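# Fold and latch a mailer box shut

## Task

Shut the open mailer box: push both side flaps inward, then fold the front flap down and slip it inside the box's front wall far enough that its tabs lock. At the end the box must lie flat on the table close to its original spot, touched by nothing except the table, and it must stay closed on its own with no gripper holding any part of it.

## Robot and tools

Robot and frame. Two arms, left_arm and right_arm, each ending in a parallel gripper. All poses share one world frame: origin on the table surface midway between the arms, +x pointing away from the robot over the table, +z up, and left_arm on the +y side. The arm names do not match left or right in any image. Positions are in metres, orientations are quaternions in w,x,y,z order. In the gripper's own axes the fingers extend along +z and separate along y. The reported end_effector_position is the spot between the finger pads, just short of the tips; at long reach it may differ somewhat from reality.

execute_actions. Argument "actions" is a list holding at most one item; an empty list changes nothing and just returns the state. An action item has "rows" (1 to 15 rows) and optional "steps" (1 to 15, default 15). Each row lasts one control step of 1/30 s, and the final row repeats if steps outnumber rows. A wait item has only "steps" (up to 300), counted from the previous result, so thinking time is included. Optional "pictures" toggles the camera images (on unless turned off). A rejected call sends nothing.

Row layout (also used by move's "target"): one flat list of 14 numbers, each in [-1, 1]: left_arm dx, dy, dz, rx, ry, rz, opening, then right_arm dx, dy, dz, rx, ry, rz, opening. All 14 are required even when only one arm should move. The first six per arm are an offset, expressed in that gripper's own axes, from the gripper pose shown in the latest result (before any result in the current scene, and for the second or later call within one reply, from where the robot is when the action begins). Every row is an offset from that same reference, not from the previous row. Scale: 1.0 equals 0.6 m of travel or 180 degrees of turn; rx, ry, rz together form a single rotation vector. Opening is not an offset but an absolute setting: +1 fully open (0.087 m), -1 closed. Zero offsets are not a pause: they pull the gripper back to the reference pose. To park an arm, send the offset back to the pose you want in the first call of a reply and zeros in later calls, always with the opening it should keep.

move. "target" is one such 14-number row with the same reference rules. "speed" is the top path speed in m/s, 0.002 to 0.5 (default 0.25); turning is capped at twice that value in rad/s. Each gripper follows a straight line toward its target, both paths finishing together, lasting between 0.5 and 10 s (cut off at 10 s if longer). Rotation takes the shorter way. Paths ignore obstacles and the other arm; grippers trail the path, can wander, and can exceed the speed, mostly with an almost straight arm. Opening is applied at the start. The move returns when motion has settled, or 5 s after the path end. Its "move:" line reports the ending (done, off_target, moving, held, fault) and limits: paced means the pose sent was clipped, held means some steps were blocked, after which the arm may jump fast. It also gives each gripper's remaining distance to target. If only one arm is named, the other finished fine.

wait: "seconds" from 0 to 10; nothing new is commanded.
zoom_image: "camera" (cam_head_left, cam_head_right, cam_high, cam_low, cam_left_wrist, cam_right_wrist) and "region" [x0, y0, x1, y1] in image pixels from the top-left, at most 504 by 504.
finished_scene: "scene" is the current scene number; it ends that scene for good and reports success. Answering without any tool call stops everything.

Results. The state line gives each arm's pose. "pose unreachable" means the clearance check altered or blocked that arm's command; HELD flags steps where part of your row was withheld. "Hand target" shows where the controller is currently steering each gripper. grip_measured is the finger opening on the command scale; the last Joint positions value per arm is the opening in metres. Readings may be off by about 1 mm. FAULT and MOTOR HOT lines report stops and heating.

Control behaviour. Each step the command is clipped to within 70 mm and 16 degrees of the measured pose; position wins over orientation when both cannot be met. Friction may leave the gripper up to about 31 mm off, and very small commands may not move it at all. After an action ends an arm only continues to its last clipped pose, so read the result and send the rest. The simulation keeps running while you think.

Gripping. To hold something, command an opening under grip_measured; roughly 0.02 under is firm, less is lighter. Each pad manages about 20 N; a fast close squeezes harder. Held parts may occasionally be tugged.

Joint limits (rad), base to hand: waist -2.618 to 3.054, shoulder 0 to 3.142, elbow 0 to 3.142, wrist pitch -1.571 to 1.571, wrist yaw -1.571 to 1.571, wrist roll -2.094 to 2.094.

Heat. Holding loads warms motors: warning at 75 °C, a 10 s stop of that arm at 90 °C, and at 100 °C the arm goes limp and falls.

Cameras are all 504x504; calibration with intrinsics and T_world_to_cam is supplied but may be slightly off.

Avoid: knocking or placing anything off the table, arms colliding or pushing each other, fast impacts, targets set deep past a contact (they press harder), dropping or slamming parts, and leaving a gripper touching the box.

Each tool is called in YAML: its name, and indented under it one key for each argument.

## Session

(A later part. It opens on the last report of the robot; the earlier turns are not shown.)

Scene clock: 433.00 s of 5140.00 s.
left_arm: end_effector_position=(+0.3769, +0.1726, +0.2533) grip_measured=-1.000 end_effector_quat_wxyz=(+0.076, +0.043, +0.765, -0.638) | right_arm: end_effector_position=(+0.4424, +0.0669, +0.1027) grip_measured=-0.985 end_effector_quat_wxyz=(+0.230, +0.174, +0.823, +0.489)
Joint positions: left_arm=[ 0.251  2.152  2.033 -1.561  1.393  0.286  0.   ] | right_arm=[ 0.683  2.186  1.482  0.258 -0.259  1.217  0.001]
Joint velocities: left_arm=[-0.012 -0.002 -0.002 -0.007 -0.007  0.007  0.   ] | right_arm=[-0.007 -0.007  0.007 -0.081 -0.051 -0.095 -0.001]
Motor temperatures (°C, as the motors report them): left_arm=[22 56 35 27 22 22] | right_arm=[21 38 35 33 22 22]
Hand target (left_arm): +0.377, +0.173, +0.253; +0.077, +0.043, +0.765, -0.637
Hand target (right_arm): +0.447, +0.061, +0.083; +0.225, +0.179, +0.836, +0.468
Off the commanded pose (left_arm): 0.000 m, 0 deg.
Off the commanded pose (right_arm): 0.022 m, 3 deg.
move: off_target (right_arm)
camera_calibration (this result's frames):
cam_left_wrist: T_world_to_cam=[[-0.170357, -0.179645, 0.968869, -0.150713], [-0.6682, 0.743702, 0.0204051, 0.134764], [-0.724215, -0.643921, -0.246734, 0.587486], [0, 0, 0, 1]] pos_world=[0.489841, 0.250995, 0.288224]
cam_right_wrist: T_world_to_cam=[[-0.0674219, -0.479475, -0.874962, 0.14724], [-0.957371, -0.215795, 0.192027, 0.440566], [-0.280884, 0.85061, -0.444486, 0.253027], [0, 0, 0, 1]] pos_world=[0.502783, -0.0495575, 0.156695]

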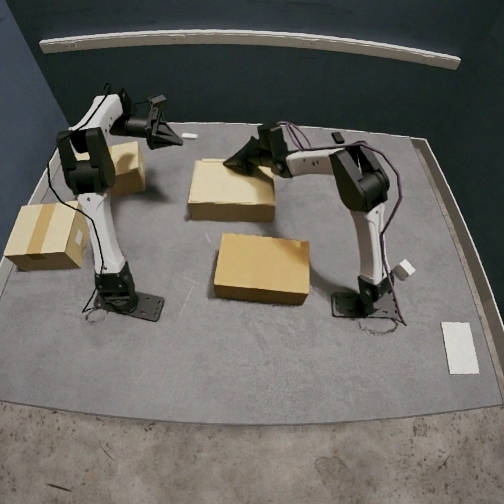

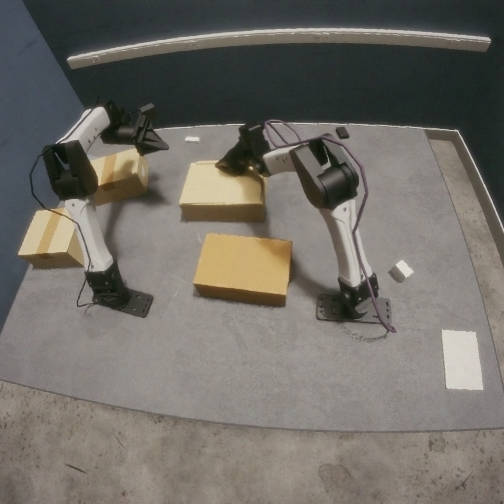

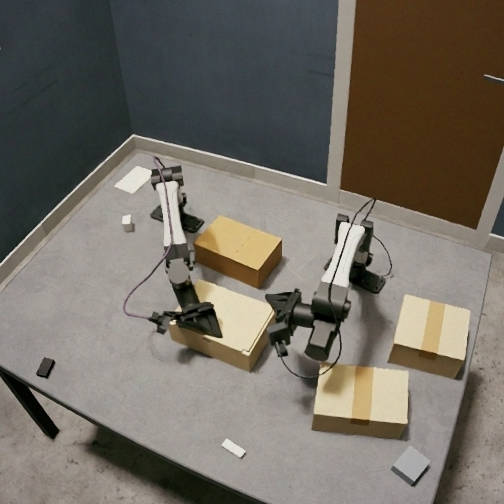

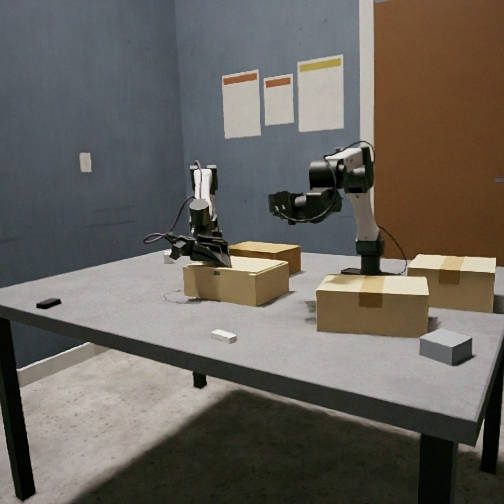

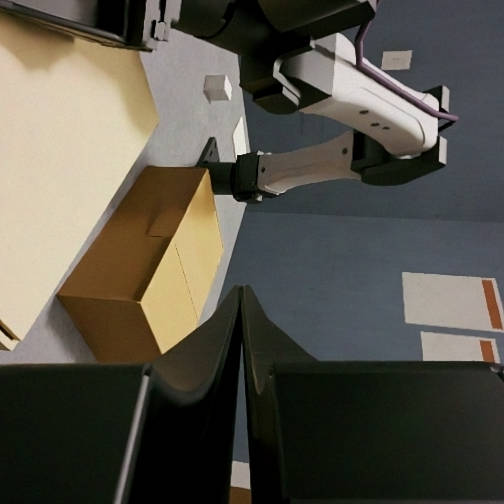

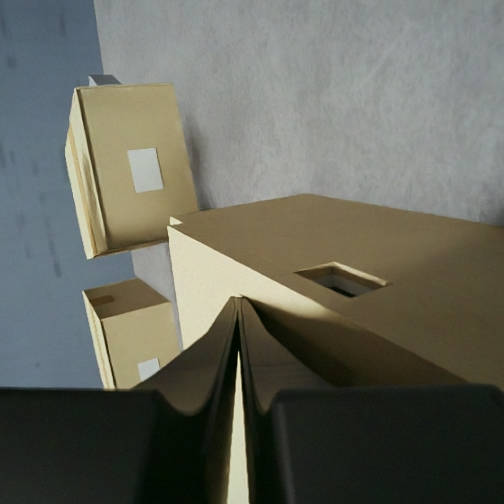

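move:
  target: [0,0,0,0,0,0,-1,-0.017,0.074,-0.035,0,0,0,-1]
  speed: 0.1

move:
  target: [0,0,0,0,0,0,-1,0.053,-0.054,-0.141,0,0,0,-1]
  speed: 0.15

move:
  target: [0,0,0,0,0,0,-1,0.021,-0.089,0.042,0,0,0,-1]
  speed: 0.06

move:
  target: [0,0,0,0,0,0,-1,-0.036,-0.068,-0.047,0,0,0,-1]
  speed: 0.05

move:
  target: [0,0,0,0,0,0,-1,-0.03,0.13,-0.07,0,0,0,-1]
  speed: 0.12

Scene clock: 439.33 s of 5140.00 s.
left_arm: end_effector_position=(+0.3769, +0.1726, +0.2533) grip_measured=-1.000 end_effector_quat_wxyz=(+0.076, +0.043, +0.765, -0.638) | right_arm: end_effector_position=(+0.4416, +0.0665, +0.1402) grip_measured=-0.985 end_effector_quat_wxyz=(+0.227, +0.174, +0.826, +0.486)
Joint positions: left_arm=[ 0.251  2.152  2.033 -1.561  1.393  0.286  0.   ] | right_arm=[ 0.683  2.128  1.557  0.117 -0.26   1.216  0.001]
Joint velocities: left_arm=[-0.027 -0.002 -0.007 -0.007  0.022  0.066  0.   ] | right_arm=[ 0.012  0.002 -0.012  0.007 -0.007 -0.037  0.002]
Motor temperatures (°C, as the motors report them): left_arm=[22 56 35 27 22 22] | right_arm=[21 39 36 33 22 22]
Hand target (left_arm): +0.377, +0.173, +0.253; +0.076, +0.043, +0.765, -0.638
Hand target (right_arm): +0.442, +0.067, +0.153; +0.230, +0.174, +0.823, +0.489
Off the commanded pose (left_arm): 0.000 m, 0 deg.
Off the commanded pose (right_arm): 0.013 m, 0 deg.
After step 90, 2.30 s passed at rest.
move: off_target (right_arm)
camera_calibration (this result's frames):
cam_left_wrist: T_world_to_cam=[[-0.170357, -0.179645, 0.968869, -0.150713], [-0.6682, 0.743702, 0.0204051, 0.134764], [-0.724215, -0.643921, -0.246734, 0.587486], [0, 0, 0, 1]] pos_world=[0.489841, 0.250995, 0.288224]
cam_right_wrist: T_world_to_cam=[[-0.0723859, -0.48434, -0.87188, 0.181904], [-0.955768, -0.216174, 0.199438, 0.430748], [-0.285074, 0.847752, -0.447269, 0.272253], [0, 0, 0, 1]] pos_world=[0.502475, -0.0495835, 0.194461]

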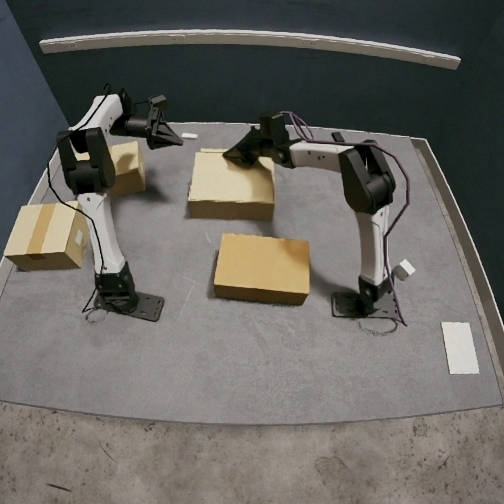

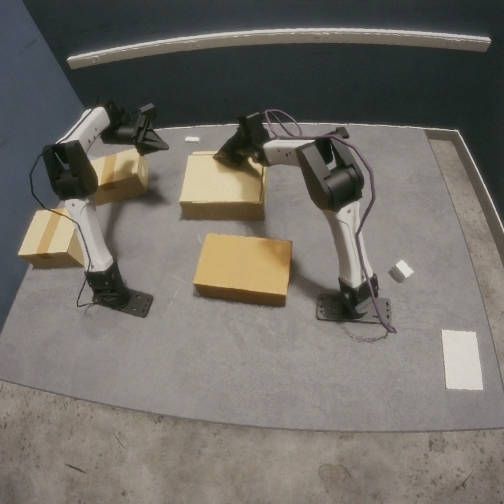

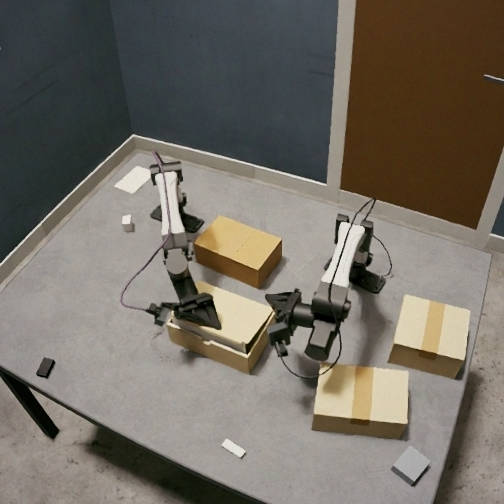

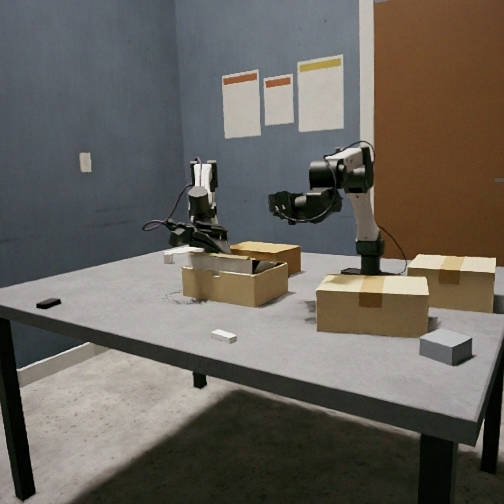

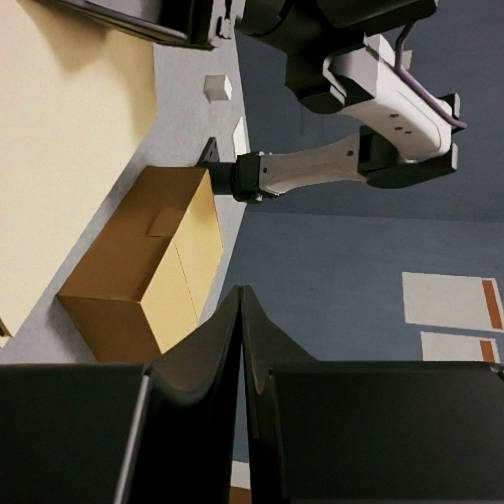

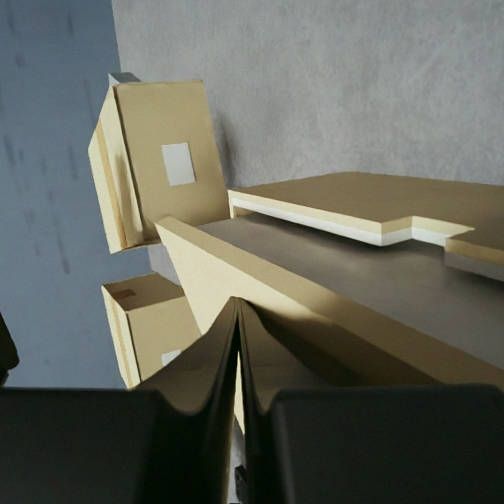

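Scene clock: 440.37 s of 5140.00 s.
left_arm: end_effector_position=(+0.3769, +0.1726, +0.2533) grip_measured=-1.000 end_effector_quat_wxyz=(+0.076, +0.043, +0.765, -0.638) | right_arm: end_effector_position=(+0.3660, +0.0113, +0.1357) grip_measured=-0.985 end_effector_quat_wxyz=(+0.221, +0.175, +0.830, +0.481)
Joint positions: left_arm=[ 0.251  2.152  2.033 -1.561  1.393  0.286  0.   ] | right_arm=[ 0.683  1.81   1.095  0.243 -0.264  1.216  0.001]
Joint velocities: left_arm=[-0.007  0.012 -0.007 -0.007  0.007 -0.007  0.   ] | right_arm=[-0.012  0.002  0.022  0.051  0.051 -0.051 -0.   ]
Motor temperatures (°C, as the motors report them): left_arm=[22 55 35 27 22 22] | right_arm=[21 39 36 33 22 22]
Hand target (left_arm): +0.377, +0.173, +0.253; +0.076, +0.043, +0.765, -0.638
Hand target (right_arm): +0.366, +0.007, +0.140; +0.227, +0.174, +0.826, +0.486
Off the commanded pose (left_arm): 0.000 m, 0 deg.
Off the commanded pose (right_arm): 0.007 m, 1 deg.
move: done
camera_calibration (this result's frames):
cam_left_wrist: T_world_to_cam=[[-0.170357, -0.179645, 0.968869, -0.150713], [-0.6682, 0.743702, 0.0204051, 0.134764], [-0.724215, -0.643921, -0.246734, 0.587486], [0, 0, 0, 1]] pos_world=[0.489841, 0.250995, 0.288224]
cam_right_wrist: T_world_to_cam=[[-0.0841196, -0.492692, -0.866128, 0.149312], [-0.951824, -0.217496, 0.216164, 0.34375], [-0.294882, 0.842585, -0.45066, 0.299619], [0, 0, 0, 1]] pos_world=[0.428101, -0.104125, 0.190043]

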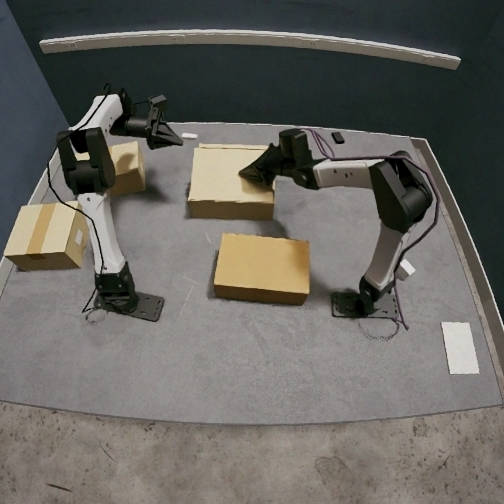

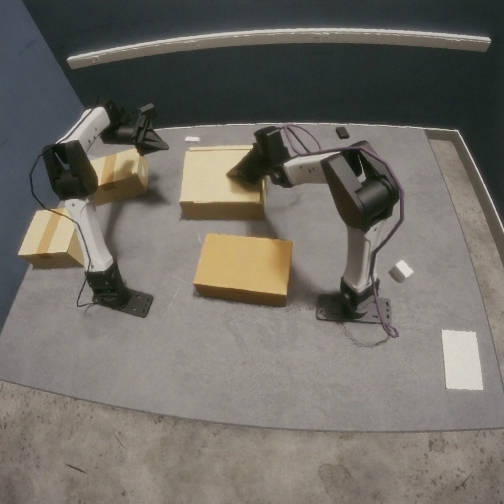

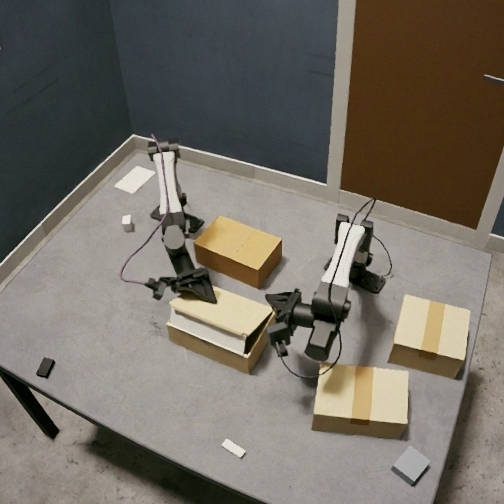

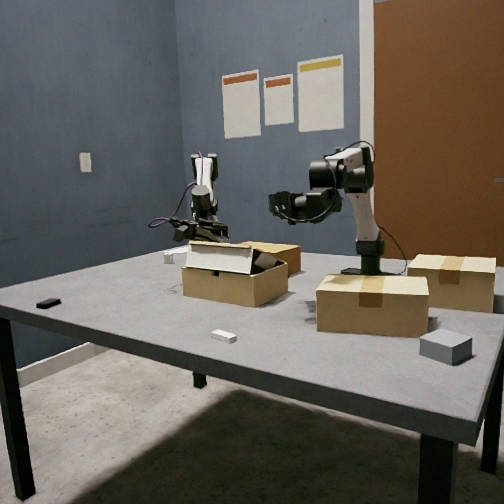

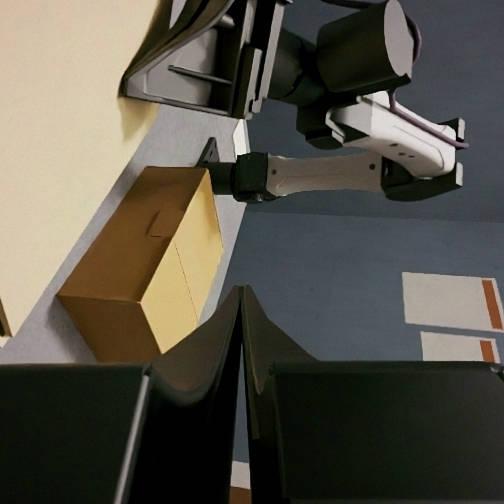

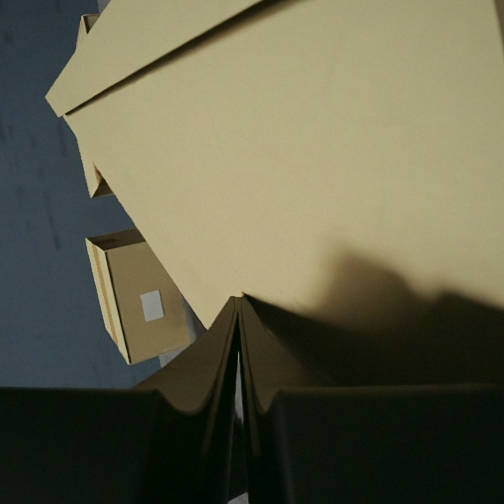

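Scene clock: 441.67 s of 5140.00 s.
left_arm: end_effector_position=(+0.3769, +0.1726, +0.2533) grip_measured=-1.000 end_effector_quat_wxyz=(+0.076, +0.043, +0.765, -0.638) | right_arm: end_effector_position=(+0.3720, +0.0163, +0.1080) grip_measured=-0.985 end_effector_quat_wxyz=(+0.242, +0.164, +0.811, +0.506)
Joint positions: left_arm=[ 0.251  2.152  2.033 -1.561  1.393  0.286  0.   ] | right_arm=[ 0.683  1.9    1.01   0.496 -0.267  1.216  0.001]
Joint velocities: left_arm=[-0.012  0.002  0.022 -0.066 -0.066  0.051  0.   ] | right_arm=[-0.032  0.012  0.012 -0.022 -0.007  0.037  0.   ]
Motor temperatures (°C, as the motors report them): left_arm=[22 55 35 27 22 22] | right_arm=[21 39 36 33 22 22]
Hand target (left_arm): +0.377, +0.173, +0.253; +0.076, +0.043, +0.765, -0.638
Hand target (right_arm): +0.364, +0.010, +0.077; +0.221, +0.175, +0.830, +0.481
Off the commanded pose (left_arm): 0.000 m, 0 deg.
Off the commanded pose (right_arm): 0.034 m, 4 deg.
move: off_target (right_arm)
camera_calibration (this result's frames):
cam_left_wrist: T_world_to_cam=[[-0.170357, -0.179645, 0.968869, -0.150713], [-0.6682, 0.743702, 0.0204051, 0.134764], [-0.724215, -0.643921, -0.246734, 0.587486], [0, 0, 0, 1]] pos_world=[0.489841, 0.250995, 0.288224]
cam_right_wrist: T_world_to_cam=[[-0.0282139, -0.450997, -0.892079, 0.10961], [-0.962454, -0.228773, 0.146097, 0.368214], [-0.269973, 0.862708, -0.427609, 0.272572], [0, 0, 0, 1]] pos_world=[0.431069, -0.101479, 0.16054]

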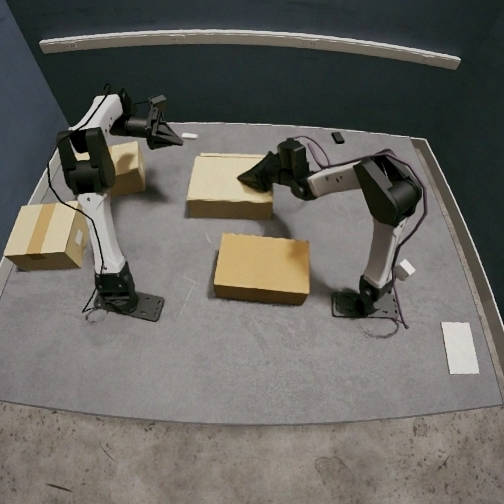

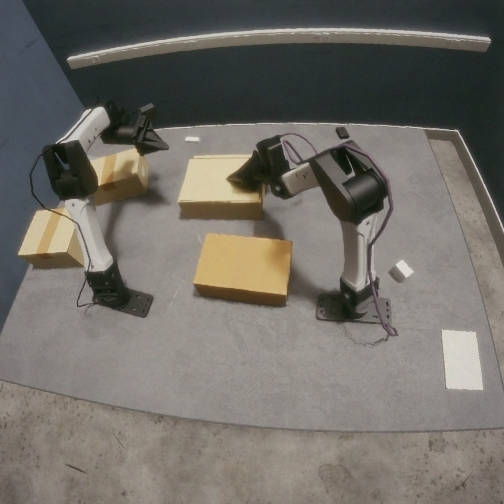

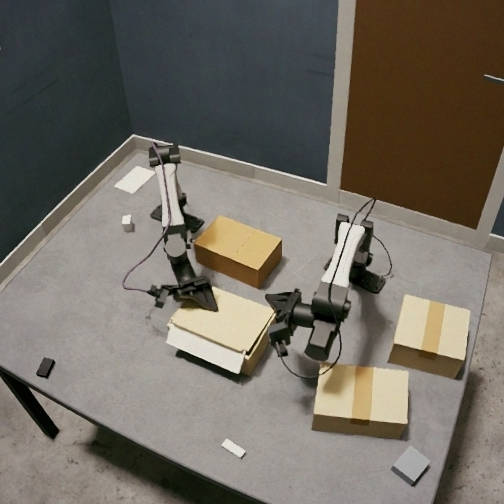

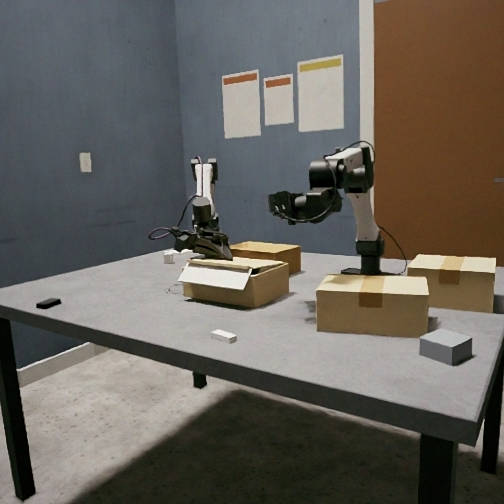

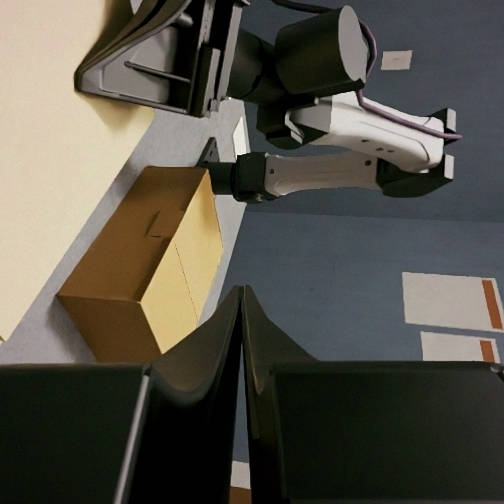

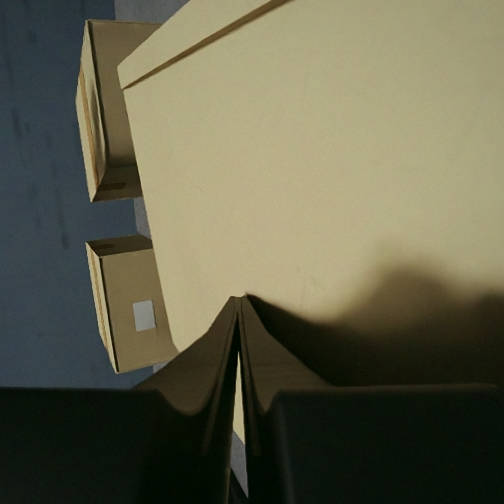

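Scene clock: 443.03 s of 5140.00 s.
left_arm: end_effector_position=(+0.3769, +0.1726, +0.2533) grip_measured=-1.000 end_effector_quat_wxyz=(+0.076, +0.043, +0.765, -0.638) | right_arm: end_effector_position=(+0.3781, -0.0211, +0.1071) grip_measured=-0.985 end_effector_quat_wxyz=(+0.251, +0.156, +0.794, +0.531)
Joint positions: left_arm=[ 0.251  2.152  2.033 -1.561  1.393  0.286  0.   ] | right_arm=[ 0.58   1.875  0.899  0.635 -0.38   1.193  0.001]
Joint velocities: left_arm=[-0.002 -0.002 -0.002  0.022 -0.066 -0.022  0.   ] | right_arm=[ 0.037 -0.007 -0.007 -0.022 -0.007 -0.007  0.   ]
Motor temperatures (°C, as the motors report them): left_arm=[22 55 35 27 22 22] | right_arm=[21 39 36 33 22 22]
Hand target (left_arm): +0.377, +0.173, +0.253; +0.076, +0.043, +0.765, -0.638
Hand target (right_arm): +0.372, -0.033, +0.087; +0.241, +0.165, +0.811, +0.507
Off the commanded pose (left_arm): 0.000 m, 0 deg.
Off the commanded pose (right_arm): 0.024 m, 4 deg.
move: off_target (right_arm)
camera_calibration (this result's frames):
cam_left_wrist: T_world_to_cam=[[-0.170357, -0.179645, 0.968869, -0.150713], [-0.6682, 0.743702, 0.0204051, 0.134764], [-0.724215, -0.643921, -0.246734, 0.587486], [0, 0, 0, 1]] pos_world=[0.489841, 0.250995, 0.288224]
cam_right_wrist: T_world_to_cam=[[0.0112054, -0.40592, -0.91384, 0.0805075], [-0.964635, -0.245079, 0.0970337, 0.371407], [-0.263351, 0.880435, -0.39431, 0.300458], [0, 0, 0, 1]] pos_world=[0.436496, -0.14083, 0.156006]

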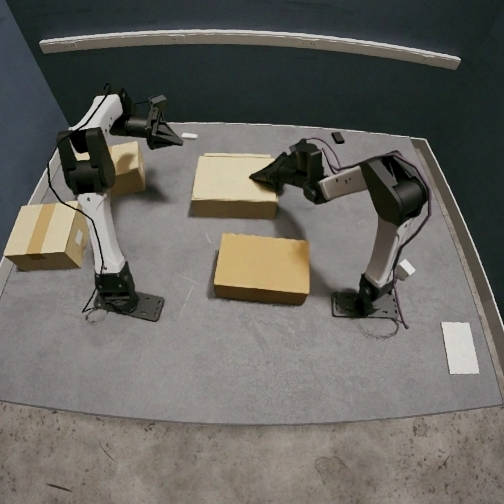

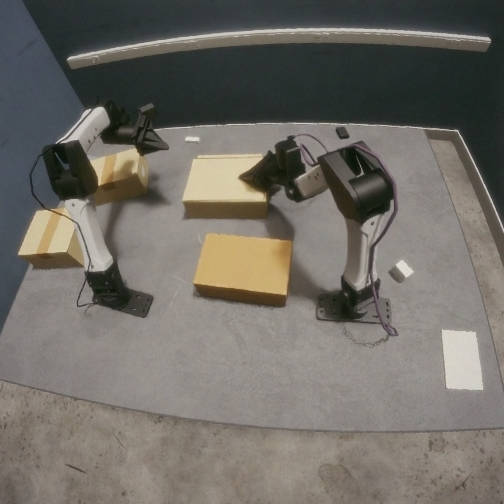

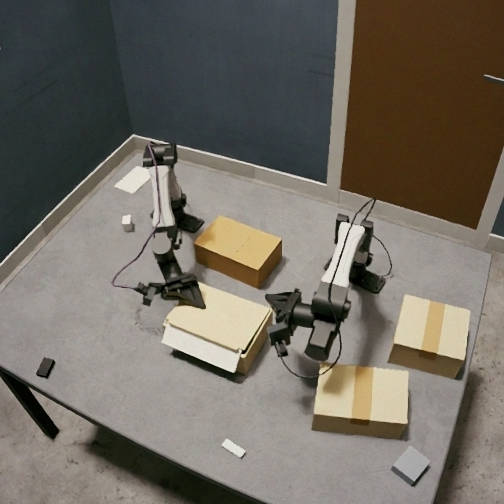

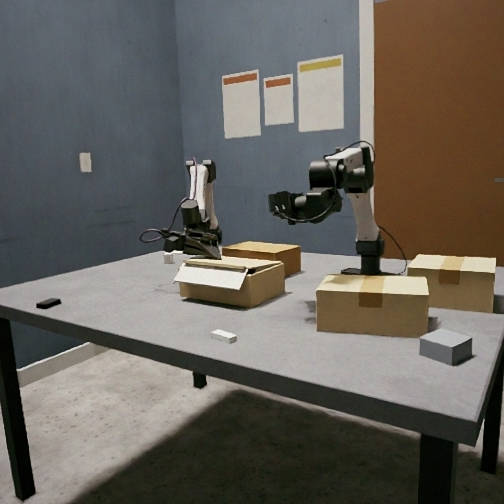

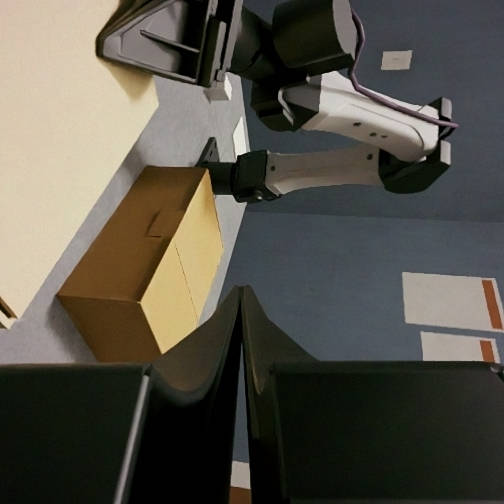

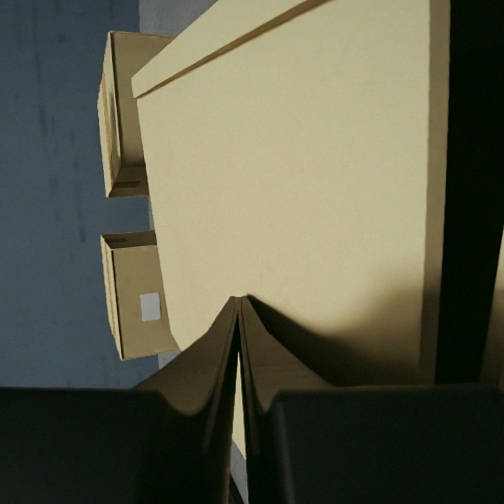

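Scene clock: 444.43 s of 5140.00 s.
left_arm: end_effector_position=(+0.3769, +0.1726, +0.2533) grip_measured=-1.000 end_effector_quat_wxyz=(+0.076, +0.043, +0.765, -0.638) | right_arm: end_effector_position=(+0.3650, -0.0308, +0.1822) grip_measured=-0.985 end_effector_quat_wxyz=(+0.243, +0.160, +0.799, +0.526)
Joint positions: left_arm=[ 0.251  2.152  2.033 -1.561  1.393  0.286  0.   ] | right_arm=[ 0.574  1.65   0.996  0.291 -0.386  1.193  0.001]
Joint velocities: left_arm=[-0.002  0.002 -0.002 -0.022 -0.051  0.007  0.   ] | right_arm=[-0.012 -0.007  0.007 -0.051  0.022  0.066 -0.   ]
Motor temperatures (°C, as the motors report them): left_arm=[22 55 35 27 22 22] | right_arm=[21 39 36 33 22 22]
Hand target (left_arm): +0.377, +0.173, +0.253; +0.076, +0.043, +0.765, -0.638
Hand target (right_arm): +0.368, -0.033, +0.195; +0.251, +0.156, +0.794, +0.531
Off the commanded pose (left_arm): 0.000 m, 0 deg.
Off the commanded pose (right_arm): 0.014 m, 1 deg.
move: off_target (right_arm)
camera_calibration (this result's frames):
cam_left_wrist: T_world_to_cam=[[-0.170357, -0.179645, 0.968869, -0.150713], [-0.6682, 0.743702, 0.0204051, 0.134764], [-0.724215, -0.643921, -0.246734, 0.587486], [0, 0, 0, 1]] pos_world=[0.489841, 0.250995, 0.288224]
cam_right_wrist: T_world_to_cam=[[-0.0066829, -0.414119, -0.910198, 0.150903], [-0.962309, -0.244808, 0.118447, 0.34443], [-0.271875, 0.876684, -0.396875, 0.338614], [0, 0, 0, 1]] pos_world=[0.424517, -0.150046, 0.230942]

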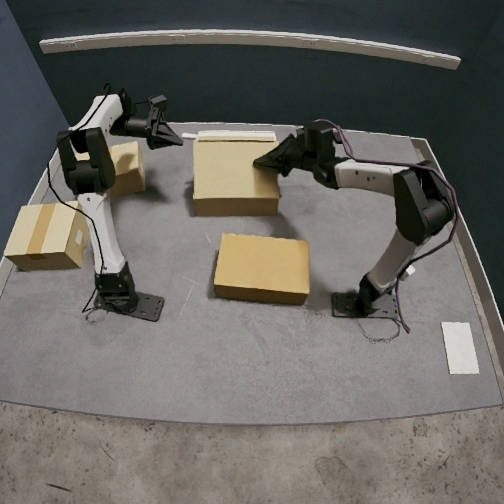

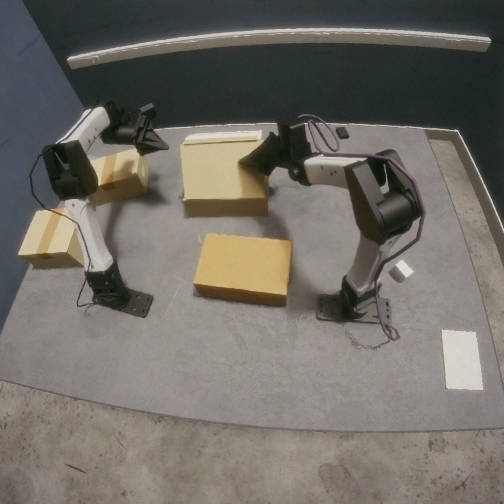

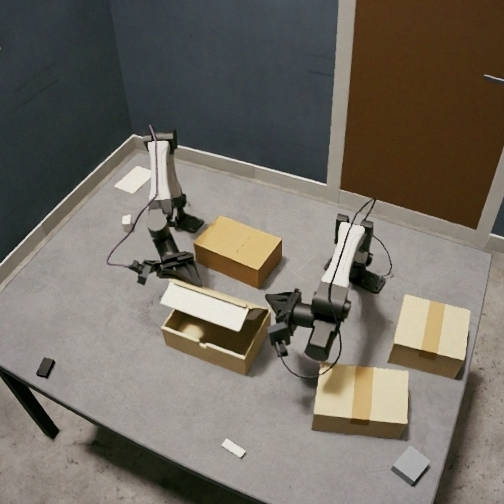

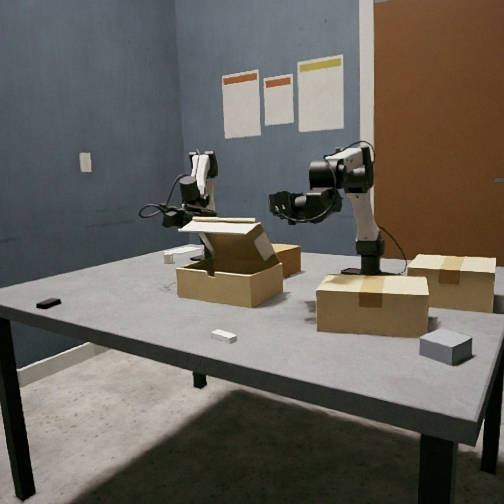

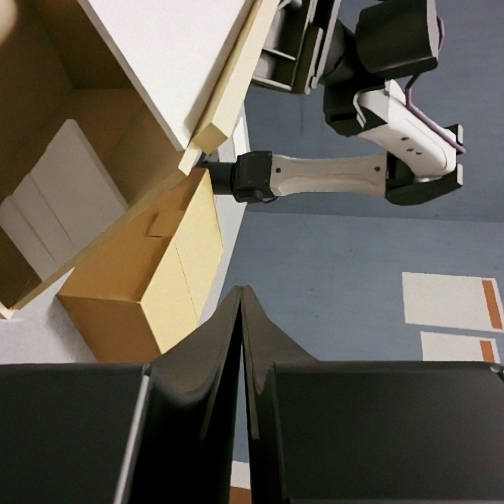

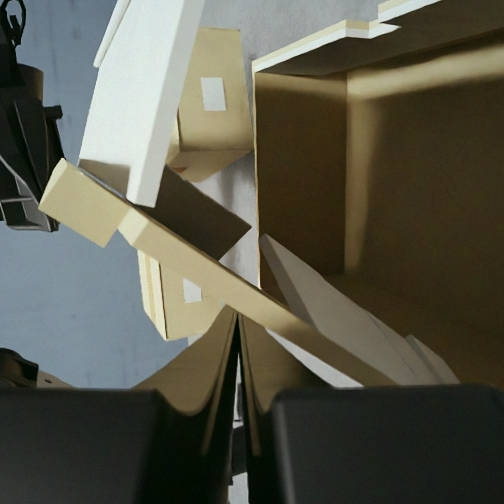

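execute_actions:
  actions: []

Scene clock: 451.87 s of 5140.00 s.
left_arm: end_effector_position=(+0.3769, +0.1726, +0.2533) grip_measured=-1.000 end_effector_quat_wxyz=(+0.076, +0.043, +0.765, -0.638) | right_arm: end_effector_position=(+0.3649, -0.0309, +0.1818) grip_measured=-0.985 end_effector_quat_wxyz=(+0.243, +0.160, +0.800, +0.525)
Joint positions: left_arm=[ 0.251  2.152  2.033 -1.561  1.393  0.286  0.   ] | right_arm=[ 0.574  1.65   0.996  0.289 -0.386  1.193  0.001]
Joint velocities: left_arm=[ 0.007 -0.007  0.007 -0.022 -0.037 -0.022  0.   ] | right_arm=[ 0.012 -0.002  0.002 -0.022 -0.066  0.022 -0.   ]
Motor temperatures (°C, as the motors report them): left_arm=[22 55 35 26 22 22] | right_arm=[21 38 37 33 22 22]
Hand target (left_arm): +0.377, +0.173, +0.253; +0.076, +0.043, +0.765, -0.638
Hand target (right_arm): +0.368, -0.033, +0.195; +0.251, +0.156, +0.794, +0.531
Off the commanded pose (left_arm): 0.000 m, 0 deg.
Off the commanded pose (right_arm): 0.015 m, 1 deg.
Steps of this call (steps 1 to 90: nothing new was sent; then 4.43 s passed at rest). Readings (end_effector_position):
1: left_arm (+0.3769, +0.1726, +0.2533) | right_arm (+0.3650, -0.0309, +0.1821)
2: left_arm (+0.3769, +0.1726, +0.2533) | right_arm (+0.3650, -0.0309, +0.1820)
4: left_arm (+0.3769, +0.1726, +0.2533) | right_arm (+0.3650, -0.0309, +0.1819)
8: left_arm (+0.3769, +0.1726, +0.2533) | right_arm (+0.3649, -0.0309, +0.1819)
90: the state above
camera_calibration (this result's frames):
cam_left_wrist: T_world_to_cam=[[-0.170357, -0.179645, 0.968869, -0.150713], [-0.6682, 0.743702, 0.0204051, 0.134764], [-0.724215, -0.643921, -0.246734, 0.587486], [0, 0, 0, 1]] pos_world=[0.489841, 0.250995, 0.288224]
cam_right_wrist: T_world_to_cam=[[-0.0081811, -0.414996, -0.909787, 0.150959], [-0.962113, -0.244693, 0.120267, 0.343907], [-0.272528, 0.876301, -0.397271, 0.338797], [0, 0, 0, 1]] pos_world=[0.424444, -0.150089, 0.230574]

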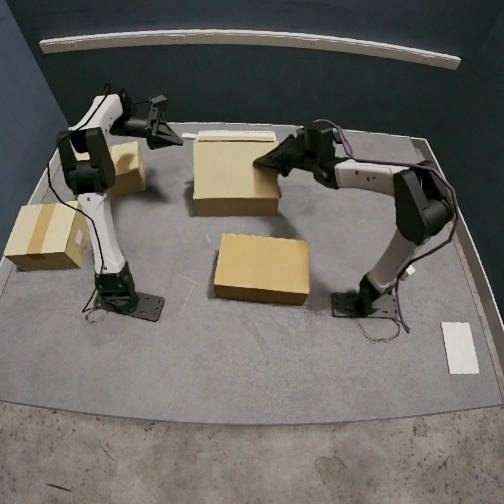

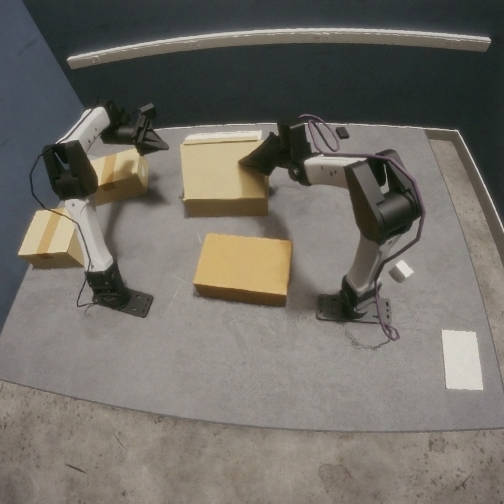

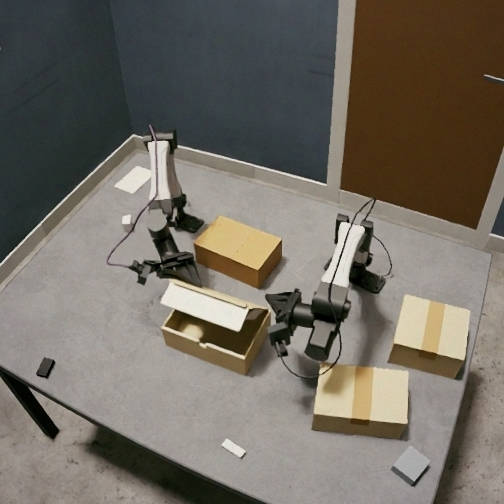

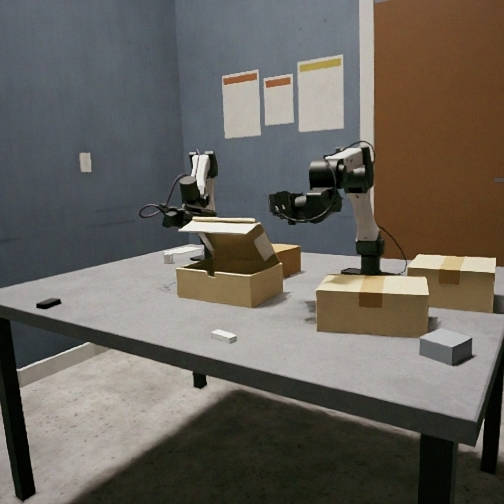

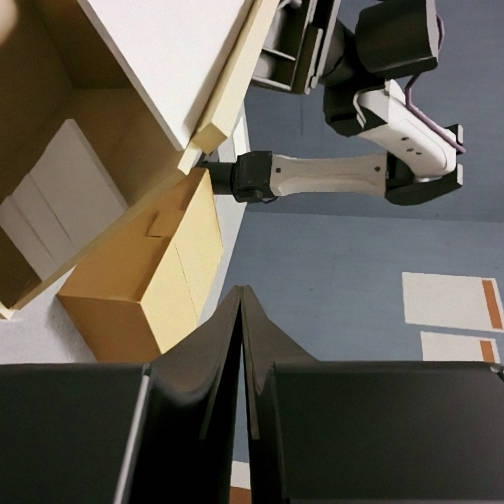

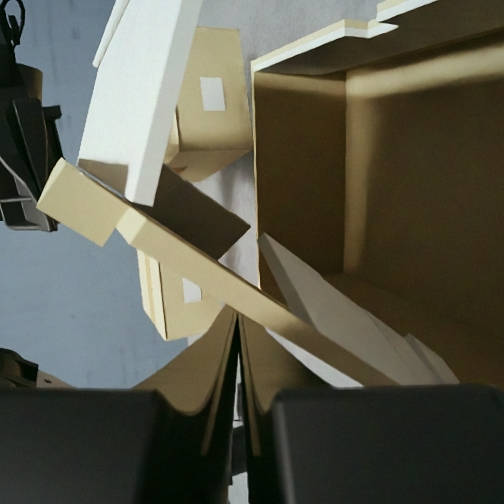

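move:
  target: [-0.18,-0.01,0.158,0,0,0,-1, -0.058,-0.006,0.108,0,0,0,-1]
  speed: 0.1

Scene clock: 458.93 s of 5140.00 s.
left_arm: end_effector_position=(+0.4850, +0.0854, +0.2674) grip_measured=-1.000 end_effector_quat_wxyz=(+0.082, +0.055, +0.761, -0.641) | right_arm: end_effector_position=(+0.4229, -0.0007, +0.1641) grip_measured=-0.985 end_effector_quat_wxyz=(+0.238, +0.162, +0.801, +0.525)
Joint positions: left_arm=[ 0.064  2.491  2.595 -0.922  1.342 -0.567  0.   ] | right_arm=[ 0.565  1.912  1.249  0.289 -0.399  1.193  0.001]
Joint velocities: left_arm=[ 0.002 -0.007 -0.002  0.037 -0.022 -0.007  0.   ] | right_arm=[ 0.012 -0.002 -0.007  0.007  0.022 -0.095 -0.   ]
Motor temperatures (°C, as the motors report them): left_arm=[22 55 35 26 22 22] | right_arm=[21 38 37 33 22 22]
Hand target (left_arm): +0.486, +0.083, +0.258; +0.072, +0.046, +0.765, -0.638
Hand target (right_arm): +0.430, -0.001, +0.166; +0.243, +0.161, +0.799, +0.525
Off the commanded pose (left_arm): 0.008 m, 2 deg.
Off the commanded pose (right_arm): 0.007 m, 1 deg.
After step 90, 1.83 s passed at rest.
move: done
camera_calibration (this result's frames):
cam_left_wrist: T_world_to_cam=[[-0.196521, -0.168617, 0.965892, -0.149128], [-0.658392, 0.75267, -0.00256177, 0.272207], [-0.726567, -0.63644, -0.258932, 0.616885], [0, 0, 0, 1]] pos_world=[0.598121, 0.162582, 0.30447]
cam_right_wrist: T_world_to_cam=[[-0.0161589, -0.415339, -0.909523, 0.151234], [-0.96024, -0.24711, 0.129904, 0.406908], [-0.278706, 0.87546, -0.394832, 0.323328], [0, 0, 0, 1]] pos_world=[0.483287, -0.119696, 0.212352]

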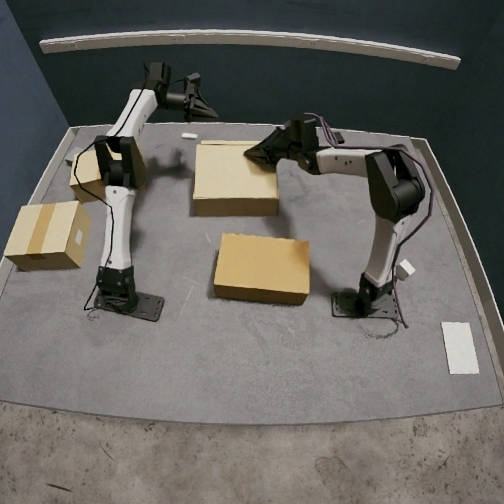

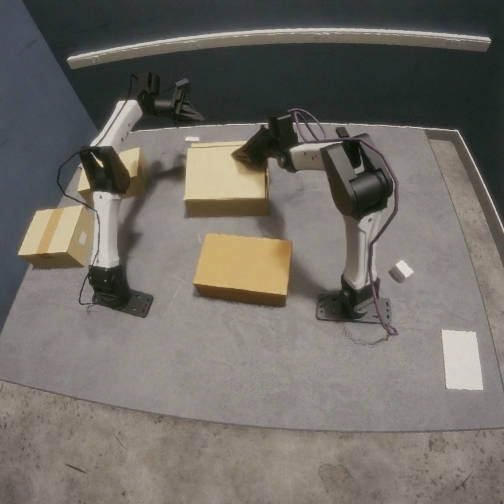

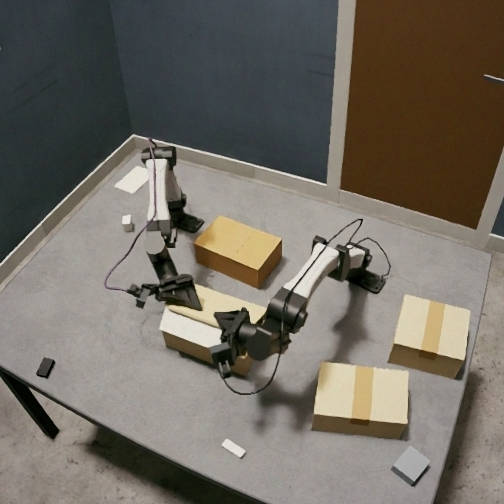

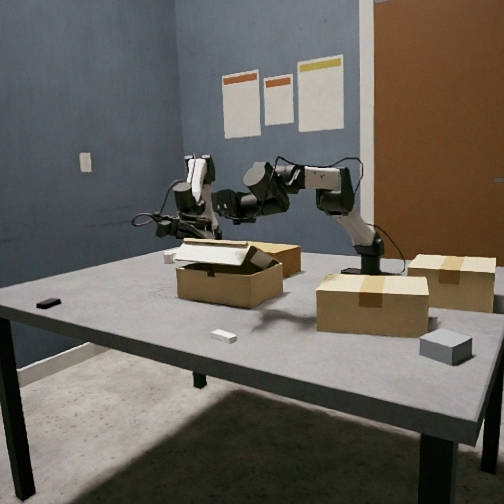

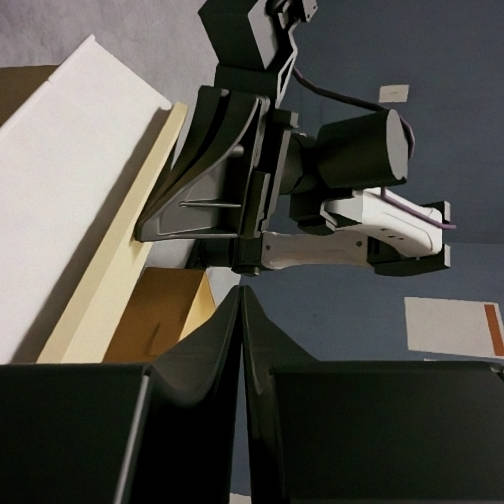

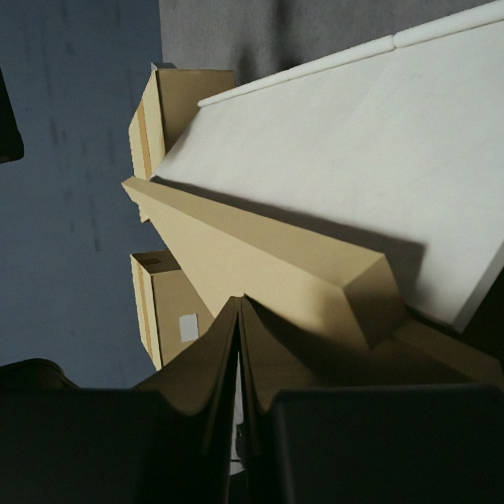

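move:
  target: [-0.032,0.22,0.037,0,0,0,-1, 0,0,0,0,0,0,-1]
  speed: 0.1

Scene clock: 463.27 s of 5140.00 s.
left_arm: end_effector_position=(+0.5245, +0.0816, +0.1487) grip_measured=-1.000 end_effector_quat_wxyz=(+0.086, +0.067, +0.760, -0.640) | right_arm: end_effector_position=(+0.4229, -0.0007, +0.1641) grip_measured=-0.985 end_effector_quat_wxyz=(+0.238, +0.162, +0.801, +0.525)
Joint positions: left_arm=[ 0.064  2.697  2.517 -0.667  1.348 -0.515  0.   ] | right_arm=[ 0.565  1.912  1.249  0.289 -0.399  1.193  0.001]
Joint velocities: left_arm=[-0.017 -0.017 -0.007  0.037  0.007  0.051  0.   ] | right_arm=[-0.017  0.002 -0.007 -0.037 -0.066 -0.022 -0.   ]
Motor temperatures (°C, as the motors report them): left_arm=[22 56 35 27 22 22] | right_arm=[21 38 37 33 22 22]
Hand target (left_arm): +0.528, +0.088, +0.139; +0.082, +0.055, +0.761, -0.641
Hand target (right_arm): +0.423, -0.001, +0.164; +0.238, +0.162, +0.801, +0.525
Off the commanded pose (left_arm): 0.012 m, 1 deg.
Off the commanded pose (right_arm): 0.000 m, 0 deg.
move: off_target (left_arm)
camera_calibration (this result's frames):
cam_left_wrist: T_world_to_cam=[[-0.220014, -0.167321, 0.96104, -0.0143918], [-0.648726, 0.760853, -0.0160475, 0.297042], [-0.728525, -0.626982, -0.275944, 0.615231], [0, 0, 0, 1]] pos_world=[0.637743, 0.157325, 0.188367]
cam_right_wrist: T_world_to_cam=[[-0.0161589, -0.415339, -0.909523, 0.151234], [-0.96024, -0.24711, 0.129904, 0.406908], [-0.278706, 0.87546, -0.394832, 0.323328], [0, 0, 0, 1]] pos_world=[0.483287, -0.119696, 0.212352]

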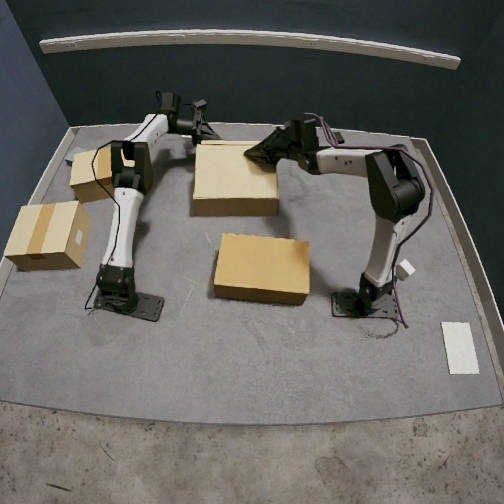

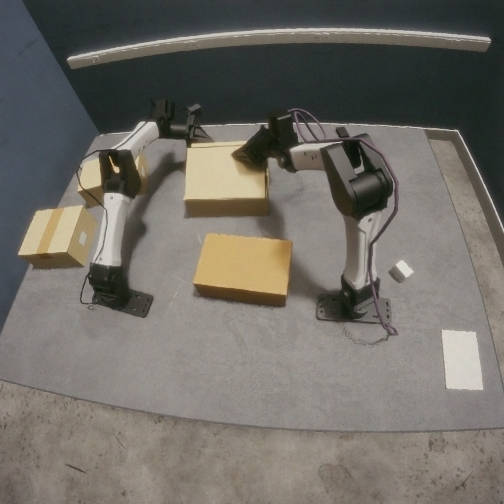

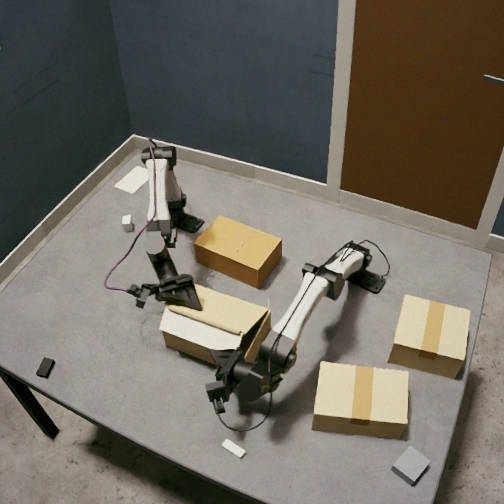

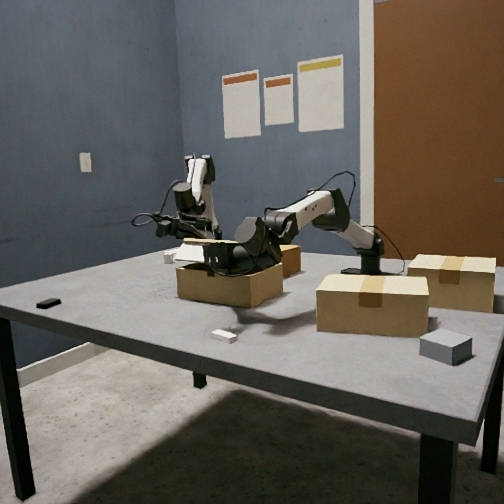

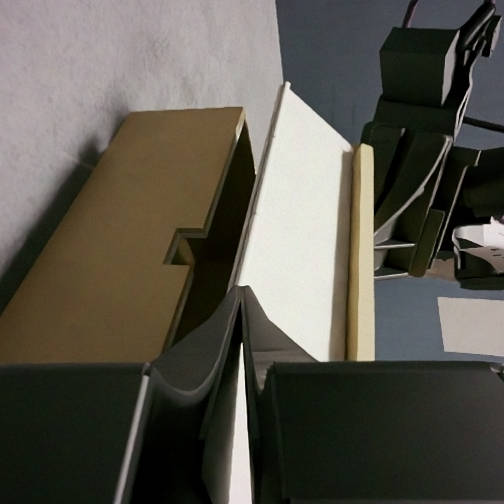

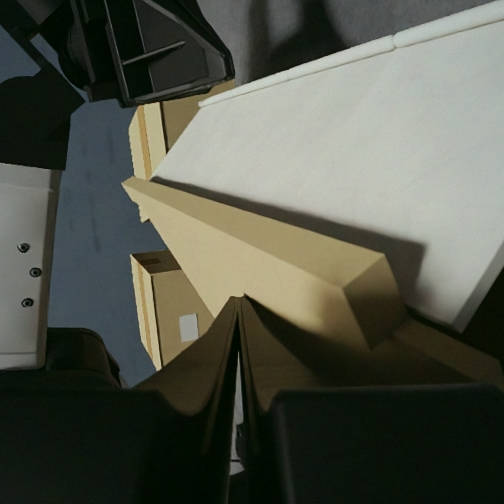

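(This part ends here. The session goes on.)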